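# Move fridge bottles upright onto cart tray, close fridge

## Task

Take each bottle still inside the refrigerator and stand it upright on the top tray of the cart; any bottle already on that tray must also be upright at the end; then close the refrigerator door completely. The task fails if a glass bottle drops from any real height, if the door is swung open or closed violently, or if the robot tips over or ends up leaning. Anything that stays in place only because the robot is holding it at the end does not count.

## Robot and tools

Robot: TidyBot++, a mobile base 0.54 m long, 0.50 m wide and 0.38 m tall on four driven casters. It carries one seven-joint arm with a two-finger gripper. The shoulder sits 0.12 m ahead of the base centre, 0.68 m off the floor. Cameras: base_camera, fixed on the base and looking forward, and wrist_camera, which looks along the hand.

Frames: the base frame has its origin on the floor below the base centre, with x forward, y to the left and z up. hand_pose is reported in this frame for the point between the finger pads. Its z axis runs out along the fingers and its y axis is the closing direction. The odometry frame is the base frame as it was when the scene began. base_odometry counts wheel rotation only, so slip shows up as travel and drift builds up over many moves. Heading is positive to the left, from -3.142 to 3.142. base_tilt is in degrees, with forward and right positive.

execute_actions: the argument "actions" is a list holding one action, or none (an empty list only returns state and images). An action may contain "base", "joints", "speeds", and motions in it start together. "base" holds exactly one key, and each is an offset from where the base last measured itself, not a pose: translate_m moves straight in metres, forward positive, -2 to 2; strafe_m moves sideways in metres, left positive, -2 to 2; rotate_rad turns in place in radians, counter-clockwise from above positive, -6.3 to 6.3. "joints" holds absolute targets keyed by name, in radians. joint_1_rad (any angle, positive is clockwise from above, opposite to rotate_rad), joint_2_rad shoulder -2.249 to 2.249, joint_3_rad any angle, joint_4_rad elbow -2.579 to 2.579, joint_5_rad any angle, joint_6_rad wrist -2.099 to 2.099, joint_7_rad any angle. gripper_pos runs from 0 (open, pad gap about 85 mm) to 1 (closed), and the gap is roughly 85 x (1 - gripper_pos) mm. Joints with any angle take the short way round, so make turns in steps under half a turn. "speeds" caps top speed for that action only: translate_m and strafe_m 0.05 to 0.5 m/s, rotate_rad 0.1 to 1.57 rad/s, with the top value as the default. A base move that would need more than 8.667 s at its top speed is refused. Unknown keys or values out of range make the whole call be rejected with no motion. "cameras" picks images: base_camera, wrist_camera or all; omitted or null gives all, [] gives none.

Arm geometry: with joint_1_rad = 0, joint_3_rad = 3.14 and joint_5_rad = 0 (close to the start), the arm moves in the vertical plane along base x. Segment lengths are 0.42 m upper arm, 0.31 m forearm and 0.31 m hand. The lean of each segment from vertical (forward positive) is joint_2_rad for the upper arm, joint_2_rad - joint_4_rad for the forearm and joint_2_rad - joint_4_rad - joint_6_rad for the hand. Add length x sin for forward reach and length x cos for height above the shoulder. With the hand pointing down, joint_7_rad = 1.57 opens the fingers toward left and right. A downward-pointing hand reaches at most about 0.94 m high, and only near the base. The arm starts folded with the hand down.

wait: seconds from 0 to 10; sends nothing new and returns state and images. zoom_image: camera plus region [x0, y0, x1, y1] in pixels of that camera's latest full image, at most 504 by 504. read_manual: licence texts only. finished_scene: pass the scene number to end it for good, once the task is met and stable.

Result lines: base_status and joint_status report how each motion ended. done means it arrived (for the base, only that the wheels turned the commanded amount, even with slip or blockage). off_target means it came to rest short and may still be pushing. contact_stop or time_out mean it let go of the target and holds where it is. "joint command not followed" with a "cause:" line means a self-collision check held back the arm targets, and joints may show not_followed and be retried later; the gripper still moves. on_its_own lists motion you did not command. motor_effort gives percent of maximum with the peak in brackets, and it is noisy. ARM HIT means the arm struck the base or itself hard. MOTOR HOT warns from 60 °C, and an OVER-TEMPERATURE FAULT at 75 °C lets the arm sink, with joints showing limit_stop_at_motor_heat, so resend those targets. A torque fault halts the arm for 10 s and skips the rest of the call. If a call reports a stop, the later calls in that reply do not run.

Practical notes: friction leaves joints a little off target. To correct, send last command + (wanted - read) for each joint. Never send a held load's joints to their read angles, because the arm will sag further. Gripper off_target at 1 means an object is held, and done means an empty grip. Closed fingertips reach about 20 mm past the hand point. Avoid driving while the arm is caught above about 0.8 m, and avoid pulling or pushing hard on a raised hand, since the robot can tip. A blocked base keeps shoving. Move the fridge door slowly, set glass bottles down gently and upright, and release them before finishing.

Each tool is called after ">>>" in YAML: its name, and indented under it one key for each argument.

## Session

>>> execute_actions:
  actions: []

Scene clock: 0.00 s.
base_odometry: x=+0.000 y=+0.000 heading=+0.000 (m, m, rad; odometry frame)
base_tilt: forward=+0.3 right=+0.3 (deg)
base_status: not commanded
joint_positions: joint_1_rad=-0.021 joint_2_rad=-0.367 joint_3_rad=+3.148 joint_4_rad=-2.537 joint_5_rad=+0.007 joint_6_rad=-0.911 joint_7_rad=+1.590 gripper_pos=+0.000
joint_status: not commanded
motor_effort: joint_1_rad=+0 joint_2_rad=-2 joint_3_rad=+0 joint_4_rad=+18 joint_5_rad=-1 joint_6_rad=+2 joint_7_rad=+1 (%)
hand_pose: x=+0.2467 y=+0.0017 z=+0.5866 quat_wxyz=(+0.002, +0.999, +0.019, +0.030) (m; base frame)
pictures: base_camera, wrist_camera
Images, in order (width x height): base_camera 644x364, wrist_camera 644x476.

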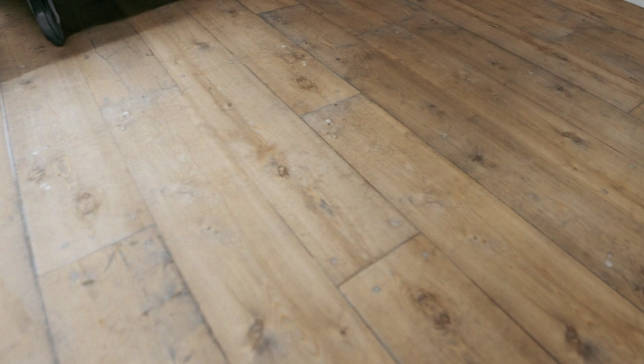

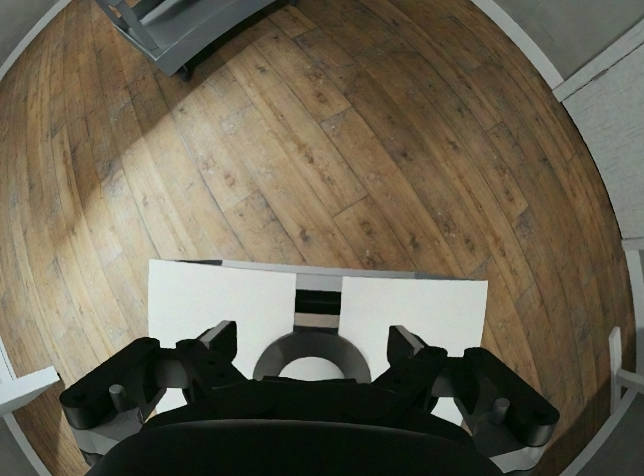

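>>> execute_actions:
  actions:
    - {"base":{"rotate_rad":0.7},"joints":{"joint_6_rad":0.45,"joint_1_rad":0}}

>>> execute_actions:
  actions:
    - {"joints":{"joint_1_rad":-1.8}}
  cameras: ["wrist_camera"]

Scene clock: 5.67 s.
base_odometry: x=+0.000 y=+0.000 heading=+0.699 (m, m, rad; odometry frame)
base_tilt: forward=+0.3 right=+0.3 (deg)
base_status: done
joint_positions: joint_1_rad=-0.012 joint_2_rad=-0.367 joint_3_rad=+3.148 joint_4_rad=-2.537 joint_5_rad=+0.007 joint_6_rad=+0.426 joint_7_rad=+1.590 gripper_pos=+0.000
joint_status: all done
motor_effort: joint_1_rad=+0(0) joint_2_rad=-7(6) joint_3_rad=+0(1) joint_4_rad=+20(20) joint_5_rad=-1(1) joint_6_rad=+9(8) joint_7_rad=+1(1) (%)
hand_pose: x=+0.5344 y=+0.0043 z=+0.8439 quat_wxyz=(+0.004, +0.765, +0.012, +0.643) (m; base frame)
pictures: base_camera, wrist_camera
Images, in order (width x height): base_camera 644x364, wrist_camera 644x476.

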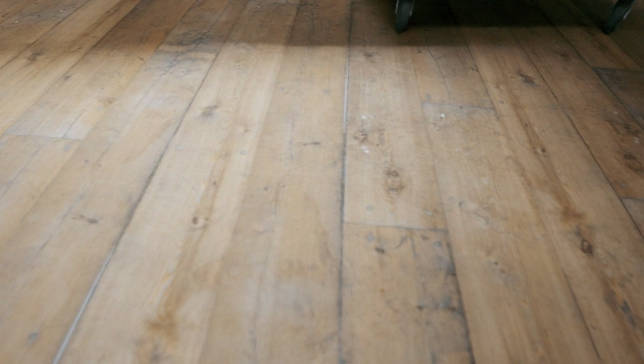

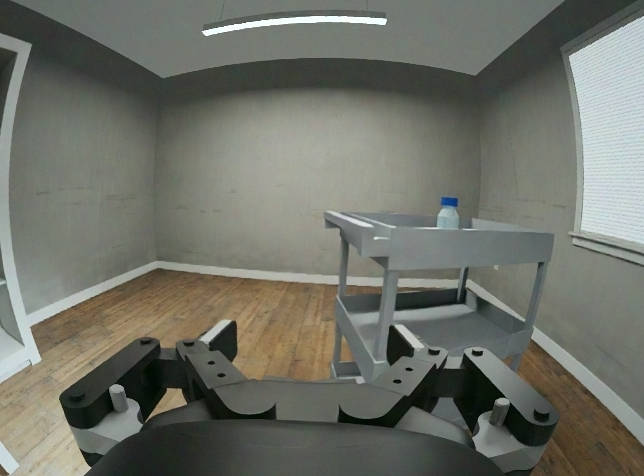

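Scene clock: 8.63 s.
base_odometry: x=+0.000 y=+0.000 heading=+0.699 (m, m, rad; odometry frame)
base_tilt: forward=+0.3 right=+0.4 (deg)
base_status: not commanded
joint_positions: joint_1_rad=-1.790 joint_2_rad=-0.367 joint_3_rad=+3.148 joint_4_rad=-2.537 joint_5_rad=+0.007 joint_6_rad=+0.426 joint_7_rad=+1.590 gripper_pos=+0.000
joint_status: all done
motor_effort: joint_1_rad=+0(1) joint_2_rad=-6(7) joint_3_rad=+0(1) joint_4_rad=+20(20) joint_5_rad=-1(0) joint_6_rad=+10(9) joint_7_rad=+1(1) (%)
hand_pose: x=+0.0295 y=+0.4057 z=+0.8439 quat_wxyz=(-0.497, +0.473, +0.602, +0.409) (m; base frame)
pictures: wrist_camera
Images, in order (width x height): wrist_camera 644x476.

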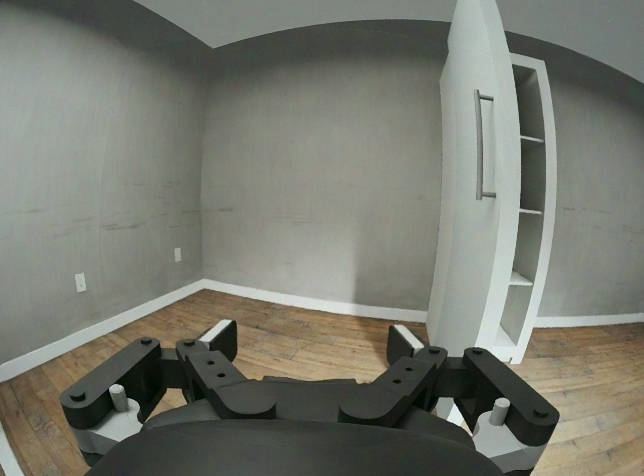

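>>> execute_actions:
  actions:
    - {"base":{"rotate_rad":1.53},"joints":{"joint_1_rad":0}}
  cameras: []

>>> execute_actions:
  actions:
    - {"base":{"translate_m":0.15}}
  cameras: []

>>> execute_actions:
  actions:
    - {"base":{"strafe_m":-0.6},"speeds":{"strafe_m":0.35}}

Scene clock: 16.73 s.
base_odometry: x=+0.000 y=+0.000 heading=+2.228 (m, m, rad; odometry frame)
base_tilt: forward=+0.3 right=+0.3 (deg)
base_status: done
joint_positions: joint_1_rad=-0.010 joint_2_rad=-0.367 joint_3_rad=+3.148 joint_4_rad=-2.537 joint_5_rad=+0.007 joint_6_rad=+0.426 joint_7_rad=+1.590 gripper_pos=+0.000
joint_status: all done
motor_effort: joint_1_rad=+0(0) joint_2_rad=-6(7) joint_3_rad=+0(1) joint_4_rad=+20(20) joint_5_rad=+0(2) joint_6_rad=+10(9) joint_7_rad=+1(1) (%)
hand_pose: x=+0.5344 y=+0.0034 z=+0.8439 quat_wxyz=(+0.005, +0.765, +0.011, +0.643) (m; base frame)
pictures: none
No camera images: the call's "cameras" was empty. Leave "cameras" out to get every camera's image.

Scene clock: 18.20 s.
base_odometry: x=-0.092 y=+0.119 heading=+2.229 (m, m, rad; odometry frame)
base_tilt: forward=+0.3 right=+0.3 (deg)
base_status: done
joint_positions: joint_1_rad=-0.010 joint_2_rad=-0.366 joint_3_rad=+3.148 joint_4_rad=-2.537 joint_5_rad=+0.007 joint_6_rad=+0.426 joint_7_rad=+1.590 gripper_pos=+0.000
joint_status: not commanded
motor_effort: joint_1_rad=+0(1) joint_2_rad=-7(9) joint_3_rad=+0(1) joint_4_rad=+20(21) joint_5_rad=-1(1) joint_6_rad=+9(9) joint_7_rad=+1(1) (%)
hand_pose: x=+0.5347 y=+0.0034 z=+0.8433 quat_wxyz=(+0.005, +0.766, +0.011, +0.643) (m; base frame)
pictures: none
No camera images: the call's "cameras" was empty. Leave "cameras" out to get every camera's image.

Scene clock: 21.00 s.
base_odometry: x=+0.383 y=+0.486 heading=+2.229 (m, m, rad; odometry frame)
base_tilt: forward=+0.3 right=+0.3 (deg)
base_status: done
joint_positions: joint_1_rad=-0.010 joint_2_rad=-0.366 joint_3_rad=+3.148 joint_4_rad=-2.537 joint_5_rad=+0.007 joint_6_rad=+0.426 joint_7_rad=+1.590 gripper_pos=+0.000
joint_status: not commanded
motor_effort: joint_1_rad=+0(1) joint_2_rad=-7(7) joint_3_rad=+0(2) joint_4_rad=+20(20) joint_5_rad=-1(1) joint_6_rad=+9(10) joint_7_rad=+1(1) (%)
hand_pose: x=+0.5347 y=+0.0032 z=+0.8433 quat_wxyz=(+0.005, +0.766, +0.011, +0.643) (m; base frame)
pictures: base_camera, wrist_camera
Images, in order (width x height): base_camera 644x364, wrist_camera 644x476.

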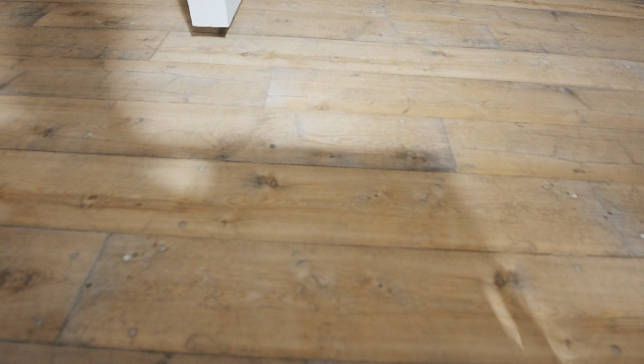

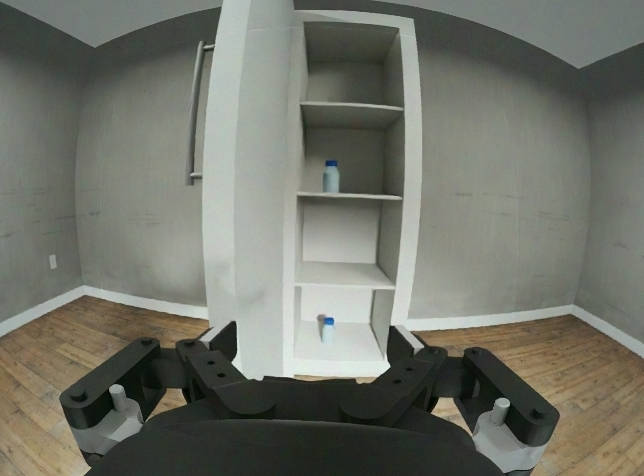

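>>> execute_actions:
  actions:
    - {"base":{"rotate_rad":-0.07},"joints":{"joint_2_rad":0.34,"joint_4_rad":-1.36,"joint_6_rad":-0.13}}

Scene clock: 29.53 s.
base_odometry: x=+0.383 y=+0.487 heading=+2.159 (m, m, rad; odometry frame)
base_tilt: forward=+0.3 right=+0.3 (deg)
base_status: done
joint_positions: joint_1_rad=-0.006 joint_2_rad=+0.326 joint_3_rad=+3.149 joint_4_rad=-1.378 joint_5_rad=+0.007 joint_6_rad=-0.082 joint_7_rad=+1.590 gripper_pos=+0.000
joint_status: all done
motor_effort: joint_1_rad=-1(1) joint_2_rad=-34(36) joint_3_rad=+0(1) joint_4_rad=+23(22) joint_5_rad=-1(0) joint_6_rad=+9(10) joint_7_rad=+1(1) (%)
hand_pose: x=+0.8694 y=+0.0008 z=+0.9722 quat_wxyz=(+0.010, +0.779, +0.010, +0.627) (m; base frame)
pictures: base_camera, wrist_camera
Images, in order (width x height): base_camera 644x364, wrist_camera 644x476.

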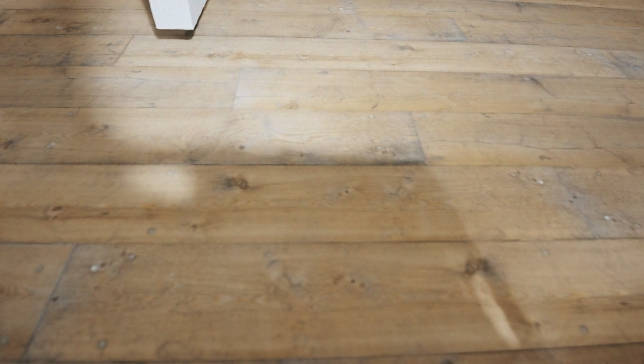

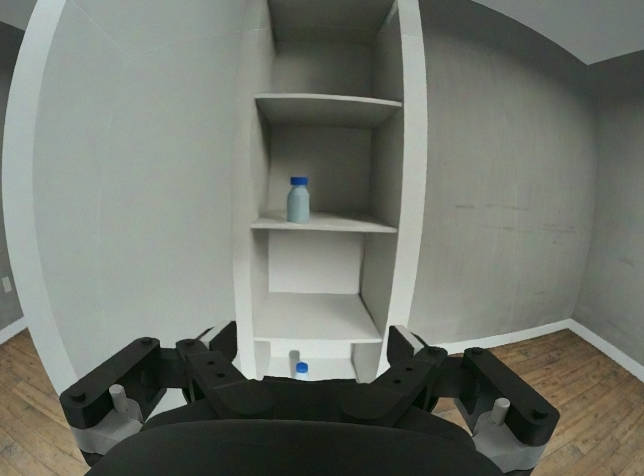

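>>> execute_actions:
  actions:
    - {"base":{"translate_m":0.5},"speeds":{"translate_m":0.3},"joints":{"joint_1_rad":-0.07}}

Scene clock: 36.23 s.
base_odometry: x=+0.106 y=+0.903 heading=+2.158 (m, m, rad; odometry frame)
base_tilt: forward=+0.3 right=+0.4 (deg)
base_status: done
joint_positions: joint_1_rad=-0.070 joint_2_rad=+0.333 joint_3_rad=+3.146 joint_4_rad=-1.376 joint_5_rad=+0.007 joint_6_rad=-0.085 joint_7_rad=+1.590 gripper_pos=+0.000
joint_status: all done
motor_effort: joint_1_rad=+0(2) joint_2_rad=-36(38) joint_3_rad=-1(1) joint_4_rad=+23(24) joint_5_rad=+0(1) joint_6_rad=+9(9) joint_7_rad=+0(1) (%)
hand_pose: x=+0.8698 y=+0.0507 z=+0.9674 quat_wxyz=(-0.011, +0.781, +0.036, +0.624) (m; base frame)
pictures: base_camera, wrist_camera
Images, in order (width x height): base_camera 644x364, wrist_camera 644x476.

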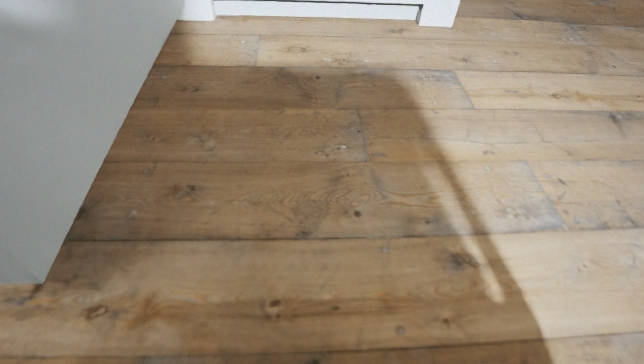

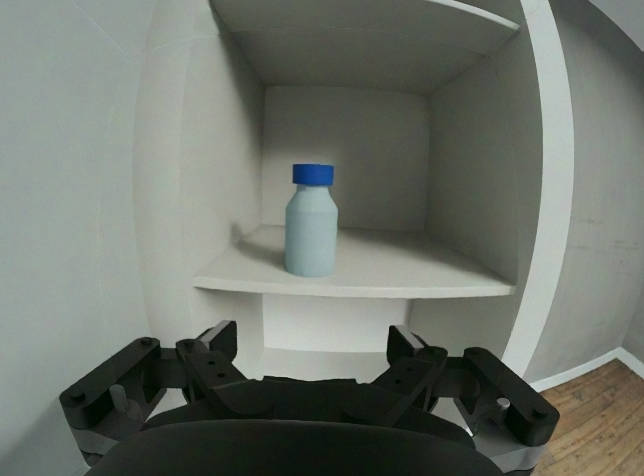

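>>> execute_actions:
  actions:
    - {"base":{"strafe_m":-0.03},"joints":{"joint_1_rad":-0.125}}
  cameras: []

>>> execute_actions:
  actions:
    - {"base":{"translate_m":0.13},"speeds":{"translate_m":0.1}}

Scene clock: 41.00 s.
base_odometry: x=+0.131 y=+0.920 heading=+2.159 (m, m, rad; odometry frame)
base_tilt: forward=+0.3 right=+0.4 (deg)
base_status: done
joint_positions: joint_1_rad=-0.116 joint_2_rad=+0.333 joint_3_rad=+3.146 joint_4_rad=-1.376 joint_5_rad=+0.007 joint_6_rad=-0.085 joint_7_rad=+1.590 gripper_pos=+0.000
joint_status: all done
motor_effort: joint_1_rad=+0(3) joint_2_rad=-35(37) joint_3_rad=+0(2) joint_4_rad=+23(23) joint_5_rad=-1(0) joint_6_rad=+8(9) joint_7_rad=+1(1) (%)
hand_pose: x=+0.8666 y=+0.0854 z=+0.9674 quat_wxyz=(-0.026, +0.780, +0.054, +0.624) (m; base frame)
pictures: none
No camera images: the call's "cameras" was empty. Leave "cameras" out to get every camera's image.

Scene clock: 42.90 s.
base_odometry: x=+0.059 y=+1.028 heading=+2.158 (m, m, rad; odometry frame)
base_tilt: forward=+0.3 right=+0.3 (deg)
base_status: done
joint_positions: joint_1_rad=-0.117 joint_2_rad=+0.335 joint_3_rad=+3.146 joint_4_rad=-1.375 joint_5_rad=+0.007 joint_6_rad=-0.086 joint_7_rad=+1.590 gripper_pos=+0.000
joint_status: not commanded
motor_effort: joint_1_rad=+0(2) joint_2_rad=-36(38) joint_3_rad=-1(1) joint_4_rad=+23(24) joint_5_rad=-1(2) joint_6_rad=+9(10) joint_7_rad=+0(1) (%)
hand_pose: x=+0.8672 y=+0.0861 z=+0.9660 quat_wxyz=(-0.026, +0.780, +0.055, +0.623) (m; base frame)
pictures: base_camera, wrist_camera
Images, in order (width x height): base_camera 644x364, wrist_camera 644x476.

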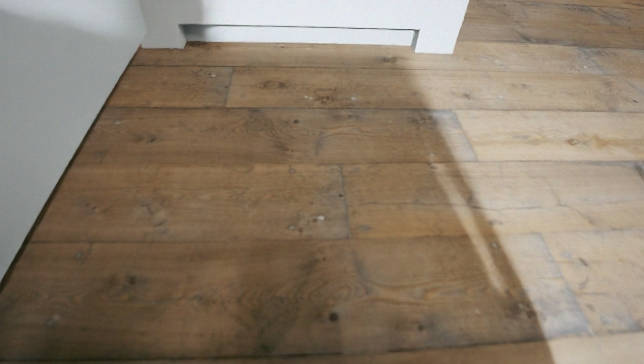

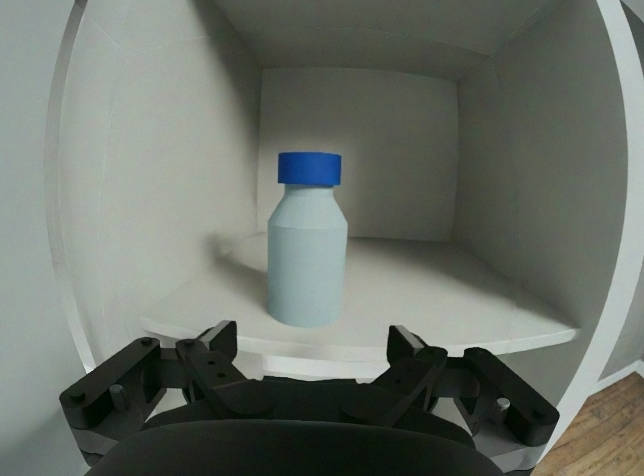

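>>> execute_actions:
  actions:
    - {"base":{"translate_m":0.09},"speeds":{"translate_m":0.06},"joints":{"joint_1_rad":-0.145}}
  cameras: ["wrist_camera"]

Scene clock: 48.27 s.
base_odometry: x=+0.009 y=+1.104 heading=+2.157 (m, m, rad; odometry frame)
base_tilt: forward=+0.3 right=+0.3 (deg)
base_status: done
joint_positions: joint_1_rad=-0.137 joint_2_rad=+0.336 joint_3_rad=+3.146 joint_4_rad=-1.375 joint_5_rad=+0.007 joint_6_rad=-0.086 joint_7_rad=+1.590 gripper_pos=+0.000
joint_status: all done
motor_effort: joint_1_rad=+0(3) joint_2_rad=-35(38) joint_3_rad=+0(2) joint_4_rad=+23(23) joint_5_rad=-1(0) joint_6_rad=+9(9) joint_7_rad=+0(1) (%)
hand_pose: x=+0.8655 y=+0.1014 z=+0.9654 quat_wxyz=(-0.032, +0.780, +0.063, +0.622) (m; base frame)
pictures: wrist_camera
Images, in order (width x height): wrist_camera 644x476.

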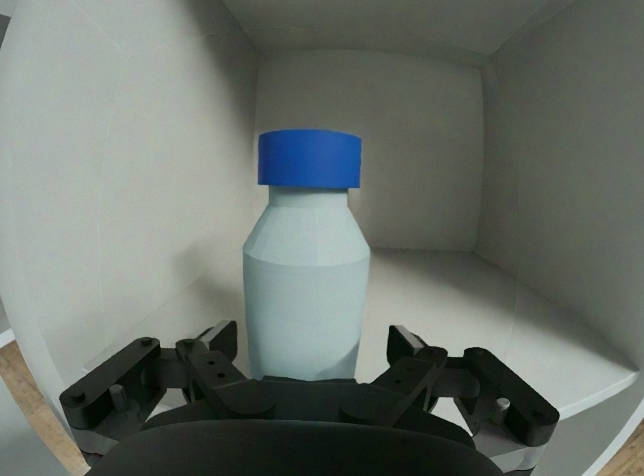

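>>> execute_actions:
  actions:
    - {"base":{"translate_m":0.016},"speeds":{"translate_m":0.05},"joints":{"joint_1_rad":-0.155}}
  cameras: []

>>> execute_actions:
  actions:
    - {"joints":{"gripper_pos":1}}
  cameras: []

>>> execute_actions:
  actions:
    - {"joints":{"joint_2_rad":0.2,"joint_4_rad":-1.36,"joint_6_rad":-0.16}}
  cameras: ["wrist_camera"]

>>> execute_actions:
  actions:
    - {"base":{"translate_m":-0.75},"speeds":{"translate_m":0.3}}
  cameras: []

>>> execute_actions:
  actions:
    - {"joints":{"joint_1_rad":1.57,"joint_2_rad":-0.2,"joint_4_rad":-1.5,"joint_6_rad":-0.4}}
  cameras: ["wrist_camera"]

Scene clock: 54.37 s.
base_odometry: x=+0.000 y=+1.117 heading=+2.157 (m, m, rad; odometry frame)
base_tilt: forward=+0.3 right=+0.3 (deg)
base_status: done
joint_positions: joint_1_rad=-0.145 joint_2_rad=+0.336 joint_3_rad=+3.146 joint_4_rad=-1.375 joint_5_rad=+0.007 joint_6_rad=-0.086 joint_7_rad=+1.590 gripper_pos=+0.000
joint_status: all done
motor_effort: joint_1_rad=+0(4) joint_2_rad=-35(38) joint_3_rad=+0(2) joint_4_rad=+23(23) joint_5_rad=-1(1) joint_6_rad=+9(10) joint_7_rad=+1(0) (%)
hand_pose: x=+0.8647 y=+0.1075 z=+0.9653 quat_wxyz=(-0.035, +0.780, +0.066, +0.622) (m; base frame)
pictures: none
No camera images: the call's "cameras" was empty. Leave "cameras" out to get every camera's image.

Scene clock: 55.47 s.
base_odometry: x=+0.000 y=+1.117 heading=+2.157 (m, m, rad; odometry frame)
base_tilt: forward=+0.4 right=+0.3 (deg)
base_status: not commanded
joint_positions: joint_1_rad=-0.146 joint_2_rad=+0.336 joint_3_rad=+3.146 joint_4_rad=-1.374 joint_5_rad=+0.007 joint_6_rad=-0.086 joint_7_rad=+1.590 gripper_pos=+0.253
joint_status: gripper_pos off_target (ended at +0.253, target +1.000)
motor_effort: joint_1_rad=-1(2) joint_2_rad=-35(36) joint_3_rad=-1(1) joint_4_rad=+23(23) joint_5_rad=-1(1) joint_6_rad=+9(10) joint_7_rad=+1(1) (%)
hand_pose: x=+0.8647 y=+0.1084 z=+0.9658 quat_wxyz=(-0.035, +0.779, +0.066, +0.622) (m; base frame)
pictures: none
No camera images: the call's "cameras" was empty. Leave "cameras" out to get every camera's image.

Scene clock: 56.67 s.
base_odometry: x=+0.000 y=+1.117 heading=+2.157 (m, m, rad; odometry frame)
base_tilt: forward=+0.3 right=+0.4 (deg)
base_status: not commanded
joint_positions: joint_1_rad=-0.146 joint_2_rad=+0.235 joint_3_rad=+3.146 joint_4_rad=-1.382 joint_5_rad=+0.007 joint_6_rad=-0.143 joint_7_rad=+1.590 gripper_pos=+0.253
joint_status: all done
motor_effort: joint_1_rad=+0(1) joint_2_rad=-36(43) joint_3_rad=-1(1) joint_4_rad=+27(28) joint_5_rad=-1(0) joint_6_rad=+13(14) joint_7_rad=+1(1) (%)
hand_pose: x=+0.8294 y=+0.1031 z=+1.0176 quat_wxyz=(-0.036, +0.768, +0.065, +0.636) (m; base frame)
pictures: wrist_camera
Images, in order (width x height): wrist_camera 644x476.

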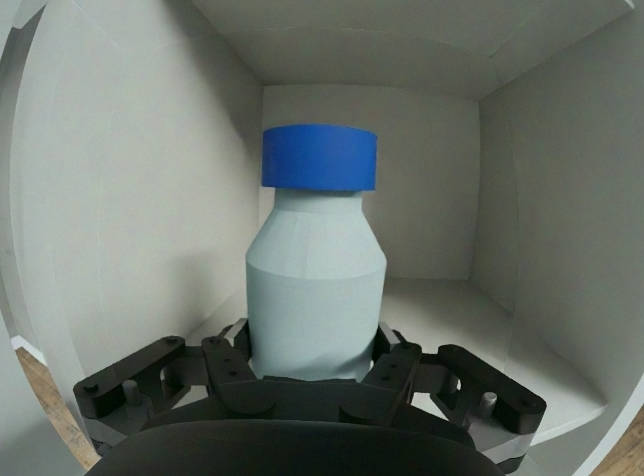

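Scene clock: 60.23 s.
base_odometry: x=+0.415 y=+0.492 heading=+2.157 (m, m, rad; odometry frame)
base_tilt: forward=+0.3 right=+0.3 (deg)
base_status: done
joint_positions: joint_1_rad=-0.151 joint_2_rad=+0.232 joint_3_rad=+3.146 joint_4_rad=-1.382 joint_5_rad=+0.007 joint_6_rad=-0.145 joint_7_rad=+1.590 gripper_pos=+0.253
joint_status: not commanded
motor_effort: joint_1_rad=+0(4) joint_2_rad=-37(42) joint_3_rad=+0(4) joint_4_rad=+27(29) joint_5_rad=-1(1) joint_6_rad=+13(14) joint_7_rad=+1(1) (%)
hand_pose: x=+0.8279 y=+0.1060 z=+1.0190 quat_wxyz=(-0.037, +0.768, +0.067, +0.636) (m; base frame)
pictures: none
No camera images: the call's "cameras" was empty. Leave "cameras" out to get every camera's image.

Scene clock: 63.13 s.
base_odometry: x=+0.415 y=+0.492 heading=+2.157 (m, m, rad; odometry frame)
base_tilt: forward=+0.3 right=+0.3 (deg)
base_status: not commanded
joint_positions: joint_1_rad=+1.563 joint_2_rad=-0.159 joint_3_rad=+3.154 joint_4_rad=-1.505 joint_5_rad=+0.007 joint_6_rad=-0.379 joint_7_rad=+1.590 gripper_pos=+0.253
joint_status: joint_2_rad off_target (ended at -0.159, target -0.200); the others done
motor_effort: joint_1_rad=+0(2) joint_2_rad=-21(39) joint_3_rad=+0(3) joint_4_rad=+27(28) joint_5_rad=-1(1) joint_6_rad=+14(14) joint_7_rad=+0(1) (%)
hand_pose: x=+0.1162 y=-0.5476 z=+1.1194 quat_wxyz=(+0.467, +0.542, -0.532, +0.453) (m; base frame)
pictures: wrist_camera
Images, in order (width x height): wrist_camera 644x476.

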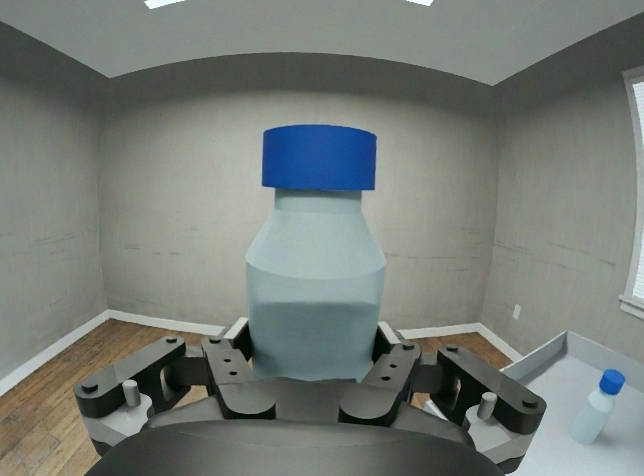

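>>> execute_actions:
  actions:
    - {"base":{"strafe_m":0.45},"joints":{"joint_1_rad":1.2}}
  cameras: []

>>> execute_actions:
  actions:
    - {"base":{"translate_m":-0.45}}
  cameras: []

>>> execute_actions:
  actions:
    - {"base":{"rotate_rad":-1.571},"joints":{"joint_1_rad":-0.45},"speeds":{"rotate_rad":0.8}}

Scene clock: 72.30 s.
base_odometry: x=+0.040 y=+0.243 heading=+2.157 (m, m, rad; odometry frame)
base_tilt: forward=+0.3 right=+0.3 (deg)
base_status: done
joint_positions: joint_1_rad=+1.204 joint_2_rad=-0.178 joint_3_rad=+3.151 joint_4_rad=-1.509 joint_5_rad=+0.007 joint_6_rad=-0.384 joint_7_rad=+1.590 gripper_pos=+0.253
joint_status: all done
motor_effort: joint_1_rad=+0(1) joint_2_rad=-19(28) joint_3_rad=+0(2) joint_4_rad=+27(28) joint_5_rad=+0(0) joint_6_rad=+13(14) joint_7_rad=+0(1) (%)
hand_pose: x=+0.3077 y=-0.5052 z=+1.1256 quat_wxyz=(+0.380, +0.626, -0.424, +0.532) (m; base frame)
pictures: none
No camera images: the call's "cameras" was empty. Leave "cameras" out to get every camera's image.

Scene clock: 74.57 s.
base_odometry: x=+0.289 y=-0.132 heading=+2.157 (m, m, rad; odometry frame)
base_tilt: forward=+0.2 right=+0.4 (deg)
base_status: done
joint_positions: joint_1_rad=+1.203 joint_2_rad=-0.178 joint_3_rad=+3.153 joint_4_rad=-1.510 joint_5_rad=+0.007 joint_6_rad=-0.384 joint_7_rad=+1.590 gripper_pos=+0.253
joint_status: not commanded
motor_effort: joint_1_rad=+0(3) joint_2_rad=-20(22) joint_3_rad=+0(4) joint_4_rad=+27(28) joint_5_rad=-1(0) joint_6_rad=+14(13) joint_7_rad=+1(0) (%)
hand_pose: x=+0.3068 y=-0.5055 z=+1.1250 quat_wxyz=(+0.380, +0.626, -0.425, +0.532) (m; base frame)
pictures: none
No camera images: the call's "cameras" was empty. Leave "cameras" out to get every camera's image.

Scene clock: 77.50 s.
base_odometry: x=+0.289 y=-0.132 heading=+0.587 (m, m, rad; odometry frame)
base_tilt: forward=+0.3 right=+0.3 (deg)
base_status: done
joint_positions: joint_1_rad=-0.440 joint_2_rad=-0.178 joint_3_rad=+3.149 joint_4_rad=-1.510 joint_5_rad=+0.007 joint_6_rad=-0.385 joint_7_rad=+1.590 gripper_pos=+0.253
joint_status: all done
motor_effort: joint_1_rad=+0(1) joint_2_rad=-20(22) joint_3_rad=+0(2) joint_4_rad=+27(28) joint_5_rad=-1(1) joint_6_rad=+13(14) joint_7_rad=+1(1) (%)
hand_pose: x=+0.6086 y=+0.2258 z=+1.1250 quat_wxyz=(-0.131, +0.737, +0.171, +0.640) (m; base frame)
pictures: base_camera, wrist_camera
Images, in order (width x height): base_camera 644x364, wrist_camera 644x476.

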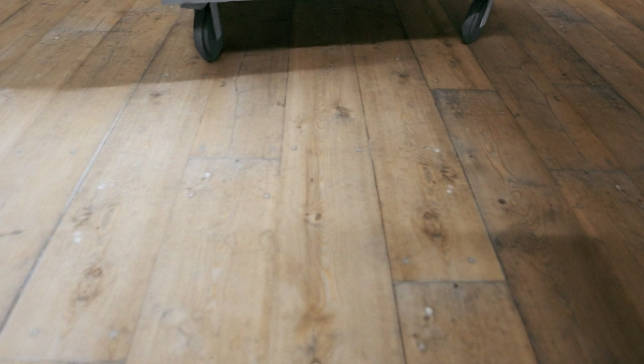

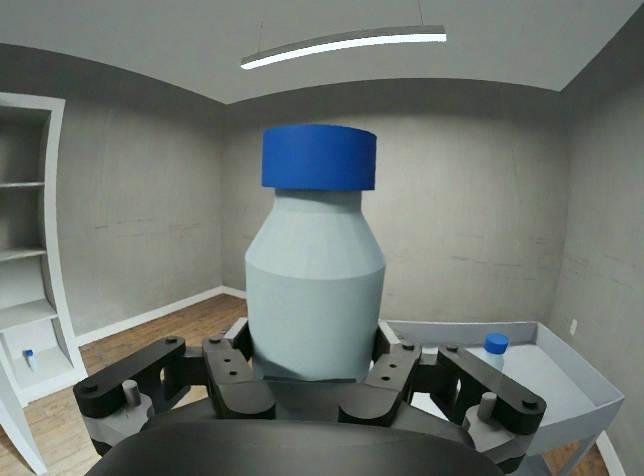

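>>> execute_actions:
  actions:
    - {"base":{"strafe_m":0.12},"joints":{"joint_1_rad":0,"joint_2_rad":0.06,"joint_4_rad":-1.68,"joint_6_rad":0.04}}
  cameras: []

>>> execute_actions:
  actions:
    - {"base":{"translate_m":0.3},"speeds":{"translate_m":0.2}}

Scene clock: 86.30 s.
base_odometry: x=+0.223 y=-0.032 heading=+0.586 (m, m, rad; odometry frame)
base_tilt: forward=+0.3 right=+0.3 (deg)
base_status: done
joint_positions: joint_1_rad=-0.001 joint_2_rad=+0.087 joint_3_rad=+3.147 joint_4_rad=-1.694 joint_5_rad=+0.007 joint_6_rad=-0.034 joint_7_rad=+1.590 gripper_pos=+0.253
joint_status: joint_6_rad off_target (ended at -0.034, target +0.040); the others done
motor_effort: joint_1_rad=-1(2) joint_2_rad=-30(34) joint_3_rad=-1(3) joint_4_rad=+27(29) joint_5_rad=-1(1) joint_6_rad=+13(14) joint_7_rad=+0(0) (%)
hand_pose: x=+0.7651 y=-0.0017 z=+0.9598 quat_wxyz=(+0.010, +0.788, +0.009, +0.615) (m; base frame)
pictures: none
No camera images: the call's "cameras" was empty. Leave "cameras" out to get every camera's image.

Scene clock: 88.60 s.
base_odometry: x=+0.472 y=+0.135 heading=+0.587 (m, m, rad; odometry frame)
base_tilt: forward=+0.3 right=+0.4 (deg)
base_status: done
joint_positions: joint_1_rad=-0.001 joint_2_rad=+0.087 joint_3_rad=+3.147 joint_4_rad=-1.695 joint_5_rad=+0.007 joint_6_rad=-0.032 joint_7_rad=+1.590 gripper_pos=+0.253
joint_status: not commanded
motor_effort: joint_1_rad=-1(3) joint_2_rad=-31(34) joint_3_rad=+0(3) joint_4_rad=+27(28) joint_5_rad=+0(1) joint_6_rad=+13(14) joint_7_rad=+0(1) (%)
hand_pose: x=+0.7653 y=-0.0017 z=+0.9602 quat_wxyz=(+0.010, +0.788, +0.009, +0.616) (m; base frame)
pictures: base_camera, wrist_camera
Images, in order (width x height): base_camera 644x364, wrist_camera 644x476.

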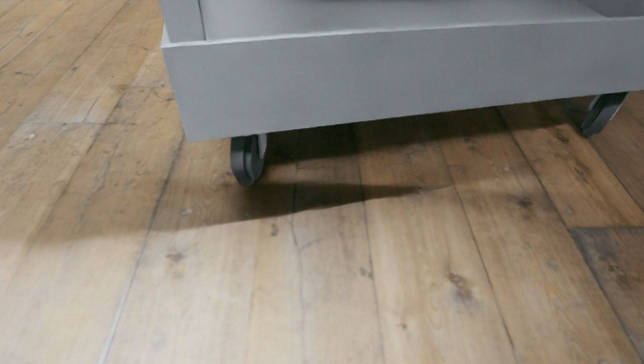

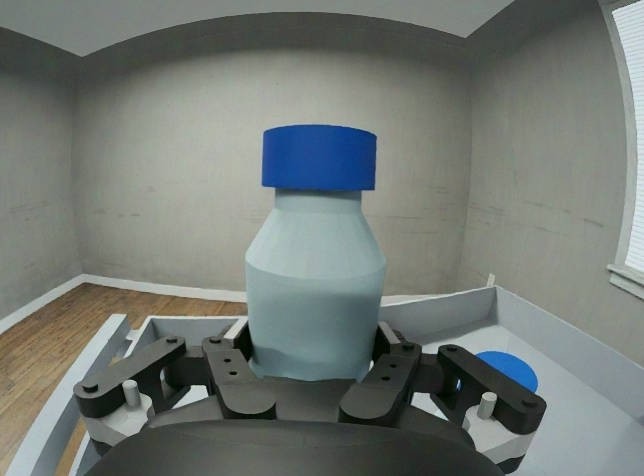

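>>> execute_actions:
  actions:
    - {"base":{"translate_m":0.1},"speeds":{"translate_m":0.1}}
  cameras: []

>>> execute_actions:
  actions:
    - {"joints":{"joint_4_rad":-1.98,"joint_6_rad":0.33}}

Scene clock: 95.57 s.
base_odometry: x=+0.555 y=+0.190 heading=+0.587 (m, m, rad; odometry frame)
base_tilt: forward=+0.3 right=+0.2 (deg)
base_status: done
joint_positions: joint_1_rad=-0.001 joint_2_rad=+0.088 joint_3_rad=+3.147 joint_4_rad=-1.695 joint_5_rad=+0.007 joint_6_rad=-0.031 joint_7_rad=+1.590 gripper_pos=+0.253
joint_status: not commanded
motor_effort: joint_1_rad=-1(3) joint_2_rad=-31(34) joint_3_rad=+0(3) joint_4_rad=+27(28) joint_5_rad=-1(1) joint_6_rad=+13(14) joint_7_rad=+0(1) (%)
hand_pose: x=+0.7654 y=-0.0017 z=+0.9601 quat_wxyz=(+0.010, +0.787, +0.009, +0.616) (m; base frame)
pictures: none
No camera images: the call's "cameras" was empty. Leave "cameras" out to get every camera's image.

Scene clock: 97.03 s.
base_odometry: x=+0.555 y=+0.190 heading=+0.587 (m, m, rad; odometry frame)
base_tilt: forward=+0.3 right=+0.3 (deg)
base_status: not commanded
joint_positions: joint_1_rad=-0.001 joint_2_rad=+0.088 joint_3_rad=+3.147 joint_4_rad=-1.991 joint_5_rad=+0.007 joint_6_rad=+0.256 joint_7_rad=+1.590 gripper_pos=+0.253
joint_status: joint_6_rad off_target (ended at +0.256, target +0.330); the others done
motor_effort: joint_1_rad=+0(0) joint_2_rad=-29(31) joint_3_rad=+0(0) joint_4_rad=+25(28) joint_5_rad=-1(1) joint_6_rad=+13(14) joint_7_rad=+1(1) (%)
hand_pose: x=+0.7320 y=-0.0010 z=+0.8703 quat_wxyz=(+0.009, +0.790, +0.009, +0.612) (m; base frame)
pictures: base_camera, wrist_camera
Images, in order (width x height): base_camera 644x364, wrist_camera 644x476.

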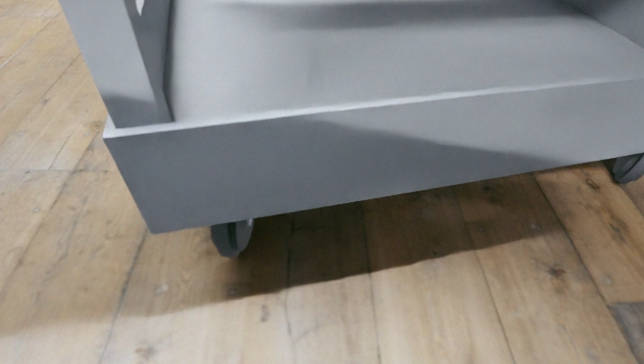

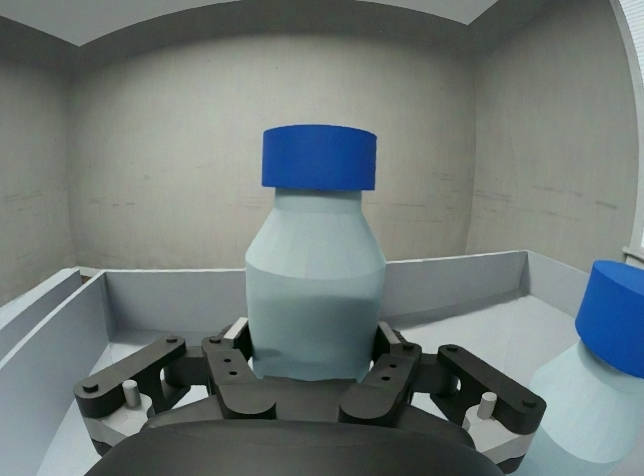

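>>> execute_actions:
  actions:
    - {"joints":{"joint_4_rad":-2.09,"joint_6_rad":0.44}}
  cameras: ["wrist_camera"]

Scene clock: 100.57 s.
base_odometry: x=+0.555 y=+0.190 heading=+0.587 (m, m, rad; odometry frame)
base_tilt: forward=+0.3 right=+0.3 (deg)
base_status: not commanded
joint_positions: joint_1_rad=-0.001 joint_2_rad=+0.088 joint_3_rad=+3.147 joint_4_rad=-2.103 joint_5_rad=+0.007 joint_6_rad=+0.365 joint_7_rad=+1.590 gripper_pos=+0.253
joint_status: joint_6_rad off_target (ended at +0.365, target +0.440); the others done
motor_effort: joint_1_rad=+0(0) joint_2_rad=-27(29) joint_3_rad=+0(0) joint_4_rad=+24(25) joint_5_rad=-1(1) joint_6_rad=+14(14) joint_7_rad=+1(1) (%)
hand_pose: x=+0.7129 y=-0.0006 z=+0.8397 quat_wxyz=(+0.009, +0.791, +0.009, +0.611) (m; base frame)
pictures: wrist_camera
Images, in order (width x height): wrist_camera 644x476.

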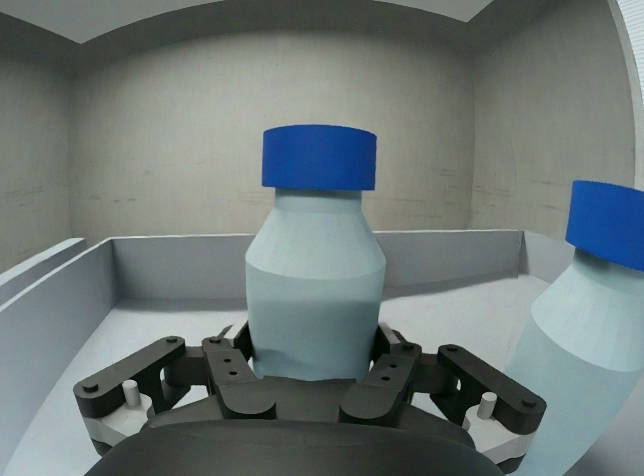

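>>> execute_actions:
  actions:
    - {"joints":{"joint_4_rad":-2.14,"joint_6_rad":0.47}}
  cameras: ["wrist_camera"]

Scene clock: 106.87 s.
base_odometry: x=+0.555 y=+0.190 heading=+0.587 (m, m, rad; odometry frame)
base_tilt: forward=+0.3 right=+0.3 (deg)
base_status: not commanded
joint_positions: joint_1_rad=-0.001 joint_2_rad=+0.087 joint_3_rad=+3.147 joint_4_rad=-2.141 joint_5_rad=+0.007 joint_6_rad=+0.407 joint_7_rad=+1.590 gripper_pos=+0.253
joint_status: joint_6_rad off_target (ended at +0.407, target +0.470); the others done
motor_effort: joint_1_rad=+0(0) joint_2_rad=-26(28) joint_3_rad=+0(0) joint_4_rad=+22(24) joint_5_rad=+0(0) joint_6_rad=+12(13) joint_7_rad=+0(1) (%)
hand_pose: x=+0.7060 y=-0.0005 z=+0.8316 quat_wxyz=(+0.008, +0.790, +0.009, +0.613) (m; base frame)
pictures: wrist_camera
Images, in order (width x height): wrist_camera 644x476.

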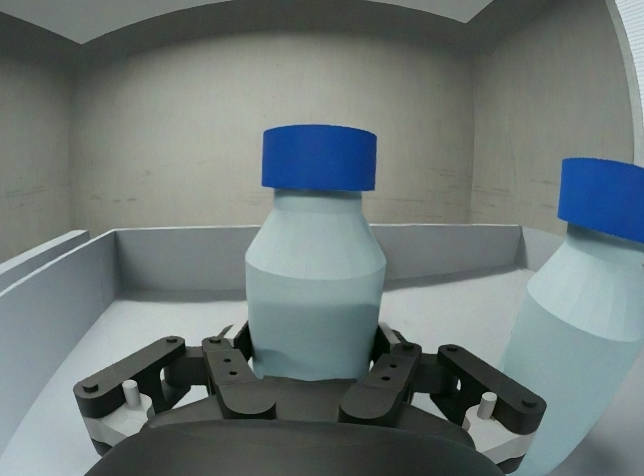

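>>> execute_actions:
  actions:
    - {"joints":{"gripper_pos":0.03,"joint_2_rad":0.09}}
  cameras: ["wrist_camera"]

>>> execute_actions:
  actions:
    - {"base":{"translate_m":-0.05},"speeds":{"translate_m":0.05},"joints":{"joint_4_rad":-1.96,"joint_6_rad":0.2}}
  cameras: ["wrist_camera"]

>>> execute_actions:
  actions:
    - {"base":{"translate_m":-0.33},"speeds":{"translate_m":0.25},"joints":{"joint_4_rad":-1.8,"joint_6_rad":0.05}}
  cameras: ["wrist_camera"]

Scene clock: 116.83 s.
base_odometry: x=+0.555 y=+0.190 heading=+0.587 (m, m, rad; odometry frame)
base_tilt: forward=+0.3 right=+0.3 (deg)
base_status: not commanded
joint_positions: joint_1_rad=-0.001 joint_2_rad=+0.090 joint_3_rad=+3.147 joint_4_rad=-2.142 joint_5_rad=+0.007 joint_6_rad=+0.423 joint_7_rad=+1.590 gripper_pos=+0.030
joint_status: all done
motor_effort: joint_1_rad=-1(0) joint_2_rad=-23(27) joint_3_rad=+0(1) joint_4_rad=+19(22) joint_5_rad=-1(1) joint_6_rad=+9(12) joint_7_rad=+2(1) (%)
hand_pose: x=+0.7075 y=-0.0005 z=+0.8347 quat_wxyz=(+0.009, +0.786, +0.009, +0.618) (m; base frame)
pictures: wrist_camera
Images, in order (width x height): wrist_camera 644x476.

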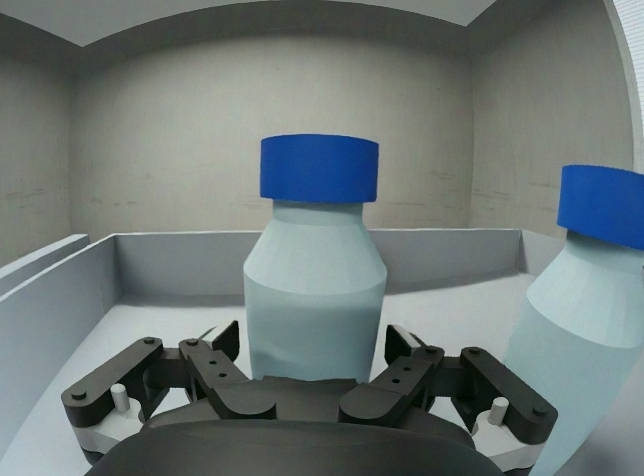

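Scene clock: 118.33 s.
base_odometry: x=+0.514 y=+0.162 heading=+0.587 (m, m, rad; odometry frame)
base_tilt: forward=+0.3 right=+0.3 (deg)
base_status: done
joint_positions: joint_1_rad=-0.001 joint_2_rad=+0.090 joint_3_rad=+3.147 joint_4_rad=-1.974 joint_5_rad=+0.007 joint_6_rad=+0.245 joint_7_rad=+1.590 gripper_pos=+0.030
joint_status: all done
motor_effort: joint_1_rad=+0(2) joint_2_rad=-24(27) joint_3_rad=+0(2) joint_4_rad=+21(21) joint_5_rad=-1(1) joint_6_rad=+9(9) joint_7_rad=+1(1) (%)
hand_pose: x=+0.7355 y=-0.0010 z=+0.8757 quat_wxyz=(+0.009, +0.789, +0.009, +0.614) (m; base frame)
pictures: wrist_camera
Images, in order (width x height): wrist_camera 644x476.

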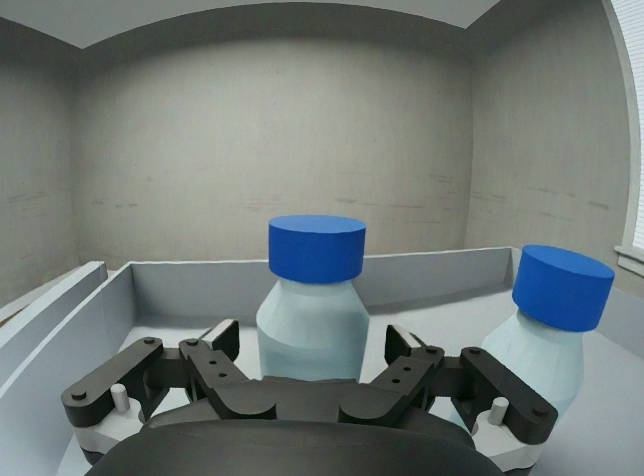

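Scene clock: 120.60 s.
base_odometry: x=+0.239 y=-0.020 heading=+0.587 (m, m, rad; odometry frame)
base_tilt: forward=+0.3 right=+0.4 (deg)
base_status: done
joint_positions: joint_1_rad=+0.000 joint_2_rad=+0.090 joint_3_rad=+3.147 joint_4_rad=-1.811 joint_5_rad=+0.007 joint_6_rad=+0.096 joint_7_rad=+1.590 gripper_pos=+0.030
joint_status: all done
motor_effort: joint_1_rad=+0(3) joint_2_rad=-26(29) joint_3_rad=+0(2) joint_4_rad=+22(23) joint_5_rad=+0(0) joint_6_rad=+9(11) joint_7_rad=+1(0) (%)
hand_pose: x=+0.7570 y=-0.0016 z=+0.9270 quat_wxyz=(+0.010, +0.785, +0.009, +0.620) (m; base frame)
pictures: wrist_camera
Images, in order (width x height): wrist_camera 644x476.

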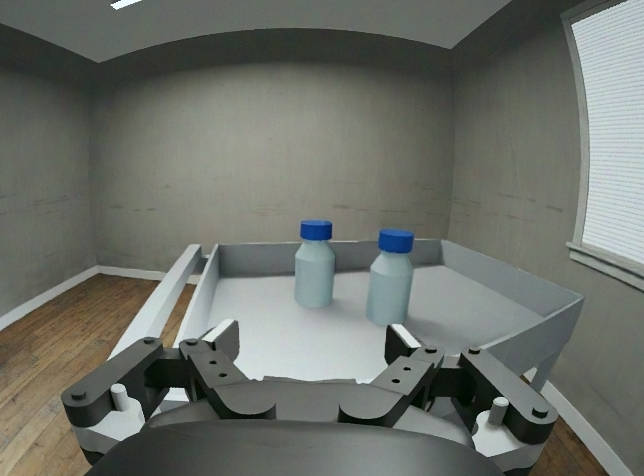

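>>> execute_actions:
  actions:
    - {"base":{"rotate_rad":1.571},"joints":{"joint_2_rad":-0.2,"joint_4_rad":-2.2,"joint_6_rad":0.2,"gripper_pos":0}}
  cameras: []

>>> execute_actions:
  actions:
    - {"base":{"translate_m":0.5}}
  cameras: []

>>> execute_actions:
  actions:
    - {"base":{"strafe_m":-0.46}}
  cameras: []

>>> execute_actions:
  actions:
    - {"base":{"translate_m":0.15},"joints":{"joint_1_rad":-0.07,"joint_2_rad":1.72,"joint_4_rad":-1.0,"joint_6_rad":0.85}}

Scene clock: 137.80 s.
base_odometry: x=+0.239 y=-0.020 heading=+2.157 (m, m, rad; odometry frame)
base_tilt: forward=+0.3 right=+0.4 (deg)
base_status: done
joint_positions: joint_1_rad=-0.001 joint_2_rad=-0.179 joint_3_rad=+3.146 joint_4_rad=-2.180 joint_5_rad=+0.007 joint_6_rad=+0.153 joint_7_rad=+1.590 gripper_pos=+0.000
joint_status: all done
motor_effort: joint_1_rad=-1(4) joint_2_rad=-14(26) joint_3_rad=+0(4) joint_4_rad=+21(22) joint_5_rad=-1(1) joint_6_rad=+9(9) joint_7_rad=+1(1) (%)
hand_pose: x=+0.6294 y=+0.0001 z=+0.8800 quat_wxyz=(+0.008, +0.798, +0.010, +0.603) (m; base frame)
pictures: none
No camera images: the call's "cameras" was empty. Leave "cameras" out to get every camera's image.

Scene clock: 140.17 s.
base_odometry: x=-0.038 y=+0.396 heading=+2.158 (m, m, rad; odometry frame)
base_tilt: forward=+0.4 right=+0.3 (deg)
base_status: done
joint_positions: joint_1_rad=-0.001 joint_2_rad=-0.189 joint_3_rad=+3.146 joint_4_rad=-2.184 joint_5_rad=+0.007 joint_6_rad=+0.155 joint_7_rad=+1.590 gripper_pos=+0.000
joint_status: not commanded
motor_effort: joint_1_rad=+0(1) joint_2_rad=-15(19) joint_3_rad=+0(1) joint_4_rad=+21(22) joint_5_rad=-1(0) joint_6_rad=+9(9) joint_7_rad=+1(0) (%)
hand_pose: x=+0.6265 y=+0.0001 z=+0.8830 quat_wxyz=(+0.008, +0.795, +0.009, +0.606) (m; base frame)
pictures: none
No camera images: the call's "cameras" was empty. Leave "cameras" out to get every camera's image.

Scene clock: 142.47 s.
base_odometry: x=+0.344 y=+0.651 heading=+2.158 (m, m, rad; odometry frame)
base_tilt: forward=+0.3 right=+0.3 (deg)
base_status: done
joint_positions: joint_1_rad=-0.001 joint_2_rad=-0.189 joint_3_rad=+3.149 joint_4_rad=-2.184 joint_5_rad=+0.007 joint_6_rad=+0.155 joint_7_rad=+1.590 gripper_pos=+0.000
joint_status: not commanded
motor_effort: joint_1_rad=-1(1) joint_2_rad=-14(15) joint_3_rad=+0(2) joint_4_rad=+21(21) joint_5_rad=+0(1) joint_6_rad=+9(9) joint_7_rad=+1(1) (%)
hand_pose: x=+0.6265 y=-0.0016 z=+0.8829 quat_wxyz=(+0.009, +0.796, +0.008, +0.606) (m; base frame)
pictures: none
No camera images: the call's "cameras" was empty. Leave "cameras" out to get every camera's image.

Scene clock: 145.77 s.
base_odometry: x=+0.262 y=+0.776 heading=+2.158 (m, m, rad; odometry frame)
base_tilt: forward=+0.3 right=+0.3 (deg)
base_status: done
joint_positions: joint_1_rad=-0.057 joint_2_rad=+1.711 joint_3_rad=+3.149 joint_4_rad=-1.019 joint_5_rad=+0.007 joint_6_rad=+0.802 joint_7_rad=+1.590 gripper_pos=+0.000
joint_status: all done
motor_effort: joint_1_rad=+0(0) joint_2_rad=-50(55) joint_3_rad=-1(1) joint_4_rad=+12(22) joint_5_rad=-1(1) joint_6_rad=+9(8) joint_7_rad=+0(1) (%)
hand_pose: x=+0.9514 y=+0.0483 z=+0.2256 quat_wxyz=(-0.009, +0.821, +0.037, +0.570) (m; base frame)
pictures: base_camera, wrist_camera
Images, in order (width x height): base_camera 644x364, wrist_camera 644x476.

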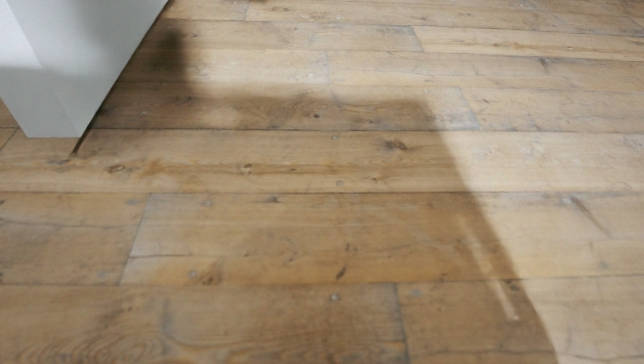

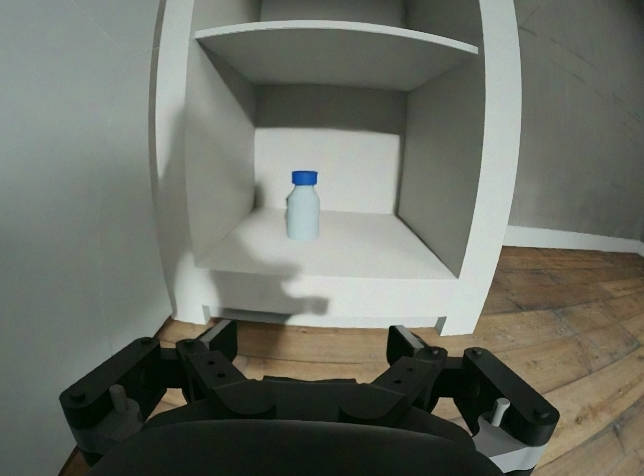

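>>> execute_actions:
  actions:
    - {"base":{"translate_m":0.27},"speeds":{"translate_m":0.2},"joints":{"joint_1_rad":-0.12,"joint_2_rad":1.75,"joint_6_rad":0.91}}

Scene clock: 154.70 s.
base_odometry: x=+0.112 y=+1.001 heading=+2.157 (m, m, rad; odometry frame)
base_tilt: forward=+0.3 right=+0.3 (deg)
base_status: done
joint_positions: joint_1_rad=-0.121 joint_2_rad=+1.740 joint_3_rad=+3.149 joint_4_rad=-1.013 joint_5_rad=+0.007 joint_6_rad=+0.864 joint_7_rad=+1.590 gripper_pos=+0.000
joint_status: all done
motor_effort: joint_1_rad=-1(3) joint_2_rad=-50(52) joint_3_rad=-1(2) joint_4_rad=+12(13) joint_5_rad=-1(1) joint_6_rad=+9(9) joint_7_rad=+1(1) (%)
hand_pose: x=+0.9422 y=+0.1013 z=+0.2224 quat_wxyz=(-0.028, +0.808, +0.063, +0.585) (m; base frame)
pictures: base_camera, wrist_camera
Images, in order (width x height): base_camera 644x364, wrist_camera 644x476.

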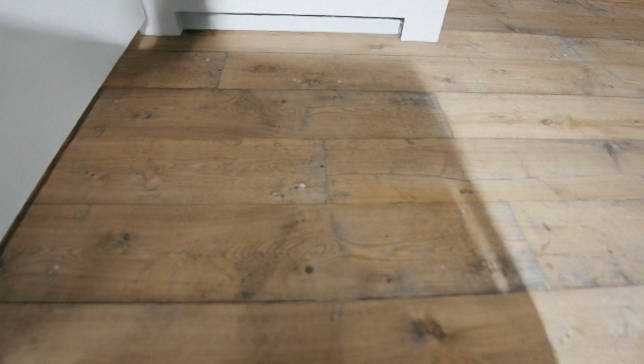

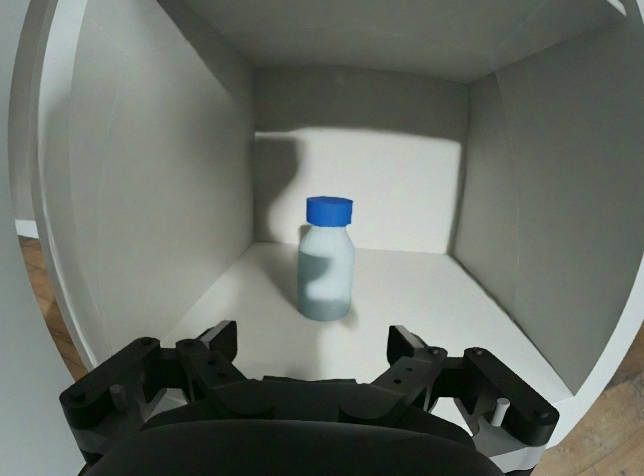

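>>> execute_actions:
  actions:
    - {"base":{"translate_m":0.1},"speeds":{"translate_m":0.1},"joints":{"joint_2_rad":1.805,"joint_6_rad":0.96}}
  cameras: ["wrist_camera"]

Scene clock: 161.67 s.
base_odometry: x=+0.057 y=+1.085 heading=+2.156 (m, m, rad; odometry frame)
base_tilt: forward=+0.3 right=+0.3 (deg)
base_status: done
joint_positions: joint_1_rad=-0.122 joint_2_rad=+1.797 joint_3_rad=+3.149 joint_4_rad=-1.011 joint_5_rad=+0.007 joint_6_rad=+0.914 joint_7_rad=+1.590 gripper_pos=+0.000
joint_status: all done
motor_effort: joint_1_rad=-1(4) joint_2_rad=-49(51) joint_3_rad=-1(2) joint_4_rad=+11(13) joint_5_rad=-1(0) joint_6_rad=+9(9) joint_7_rad=+1(1) (%)
hand_pose: x=+0.9208 y=+0.0990 z=+0.1910 quat_wxyz=(-0.029, +0.809, +0.063, +0.583) (m; base frame)
pictures: wrist_camera
Images, in order (width x height): wrist_camera 644x476.

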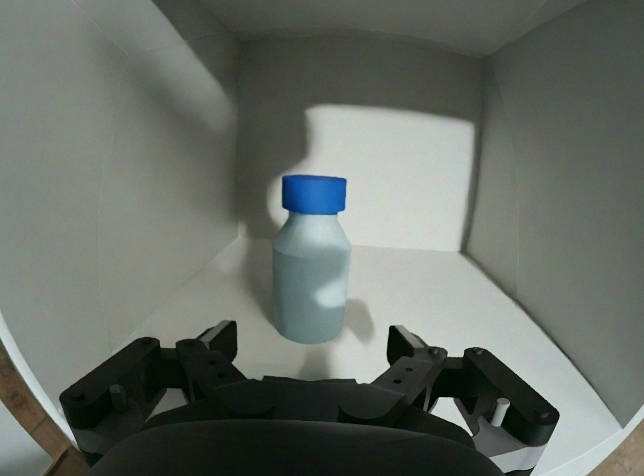

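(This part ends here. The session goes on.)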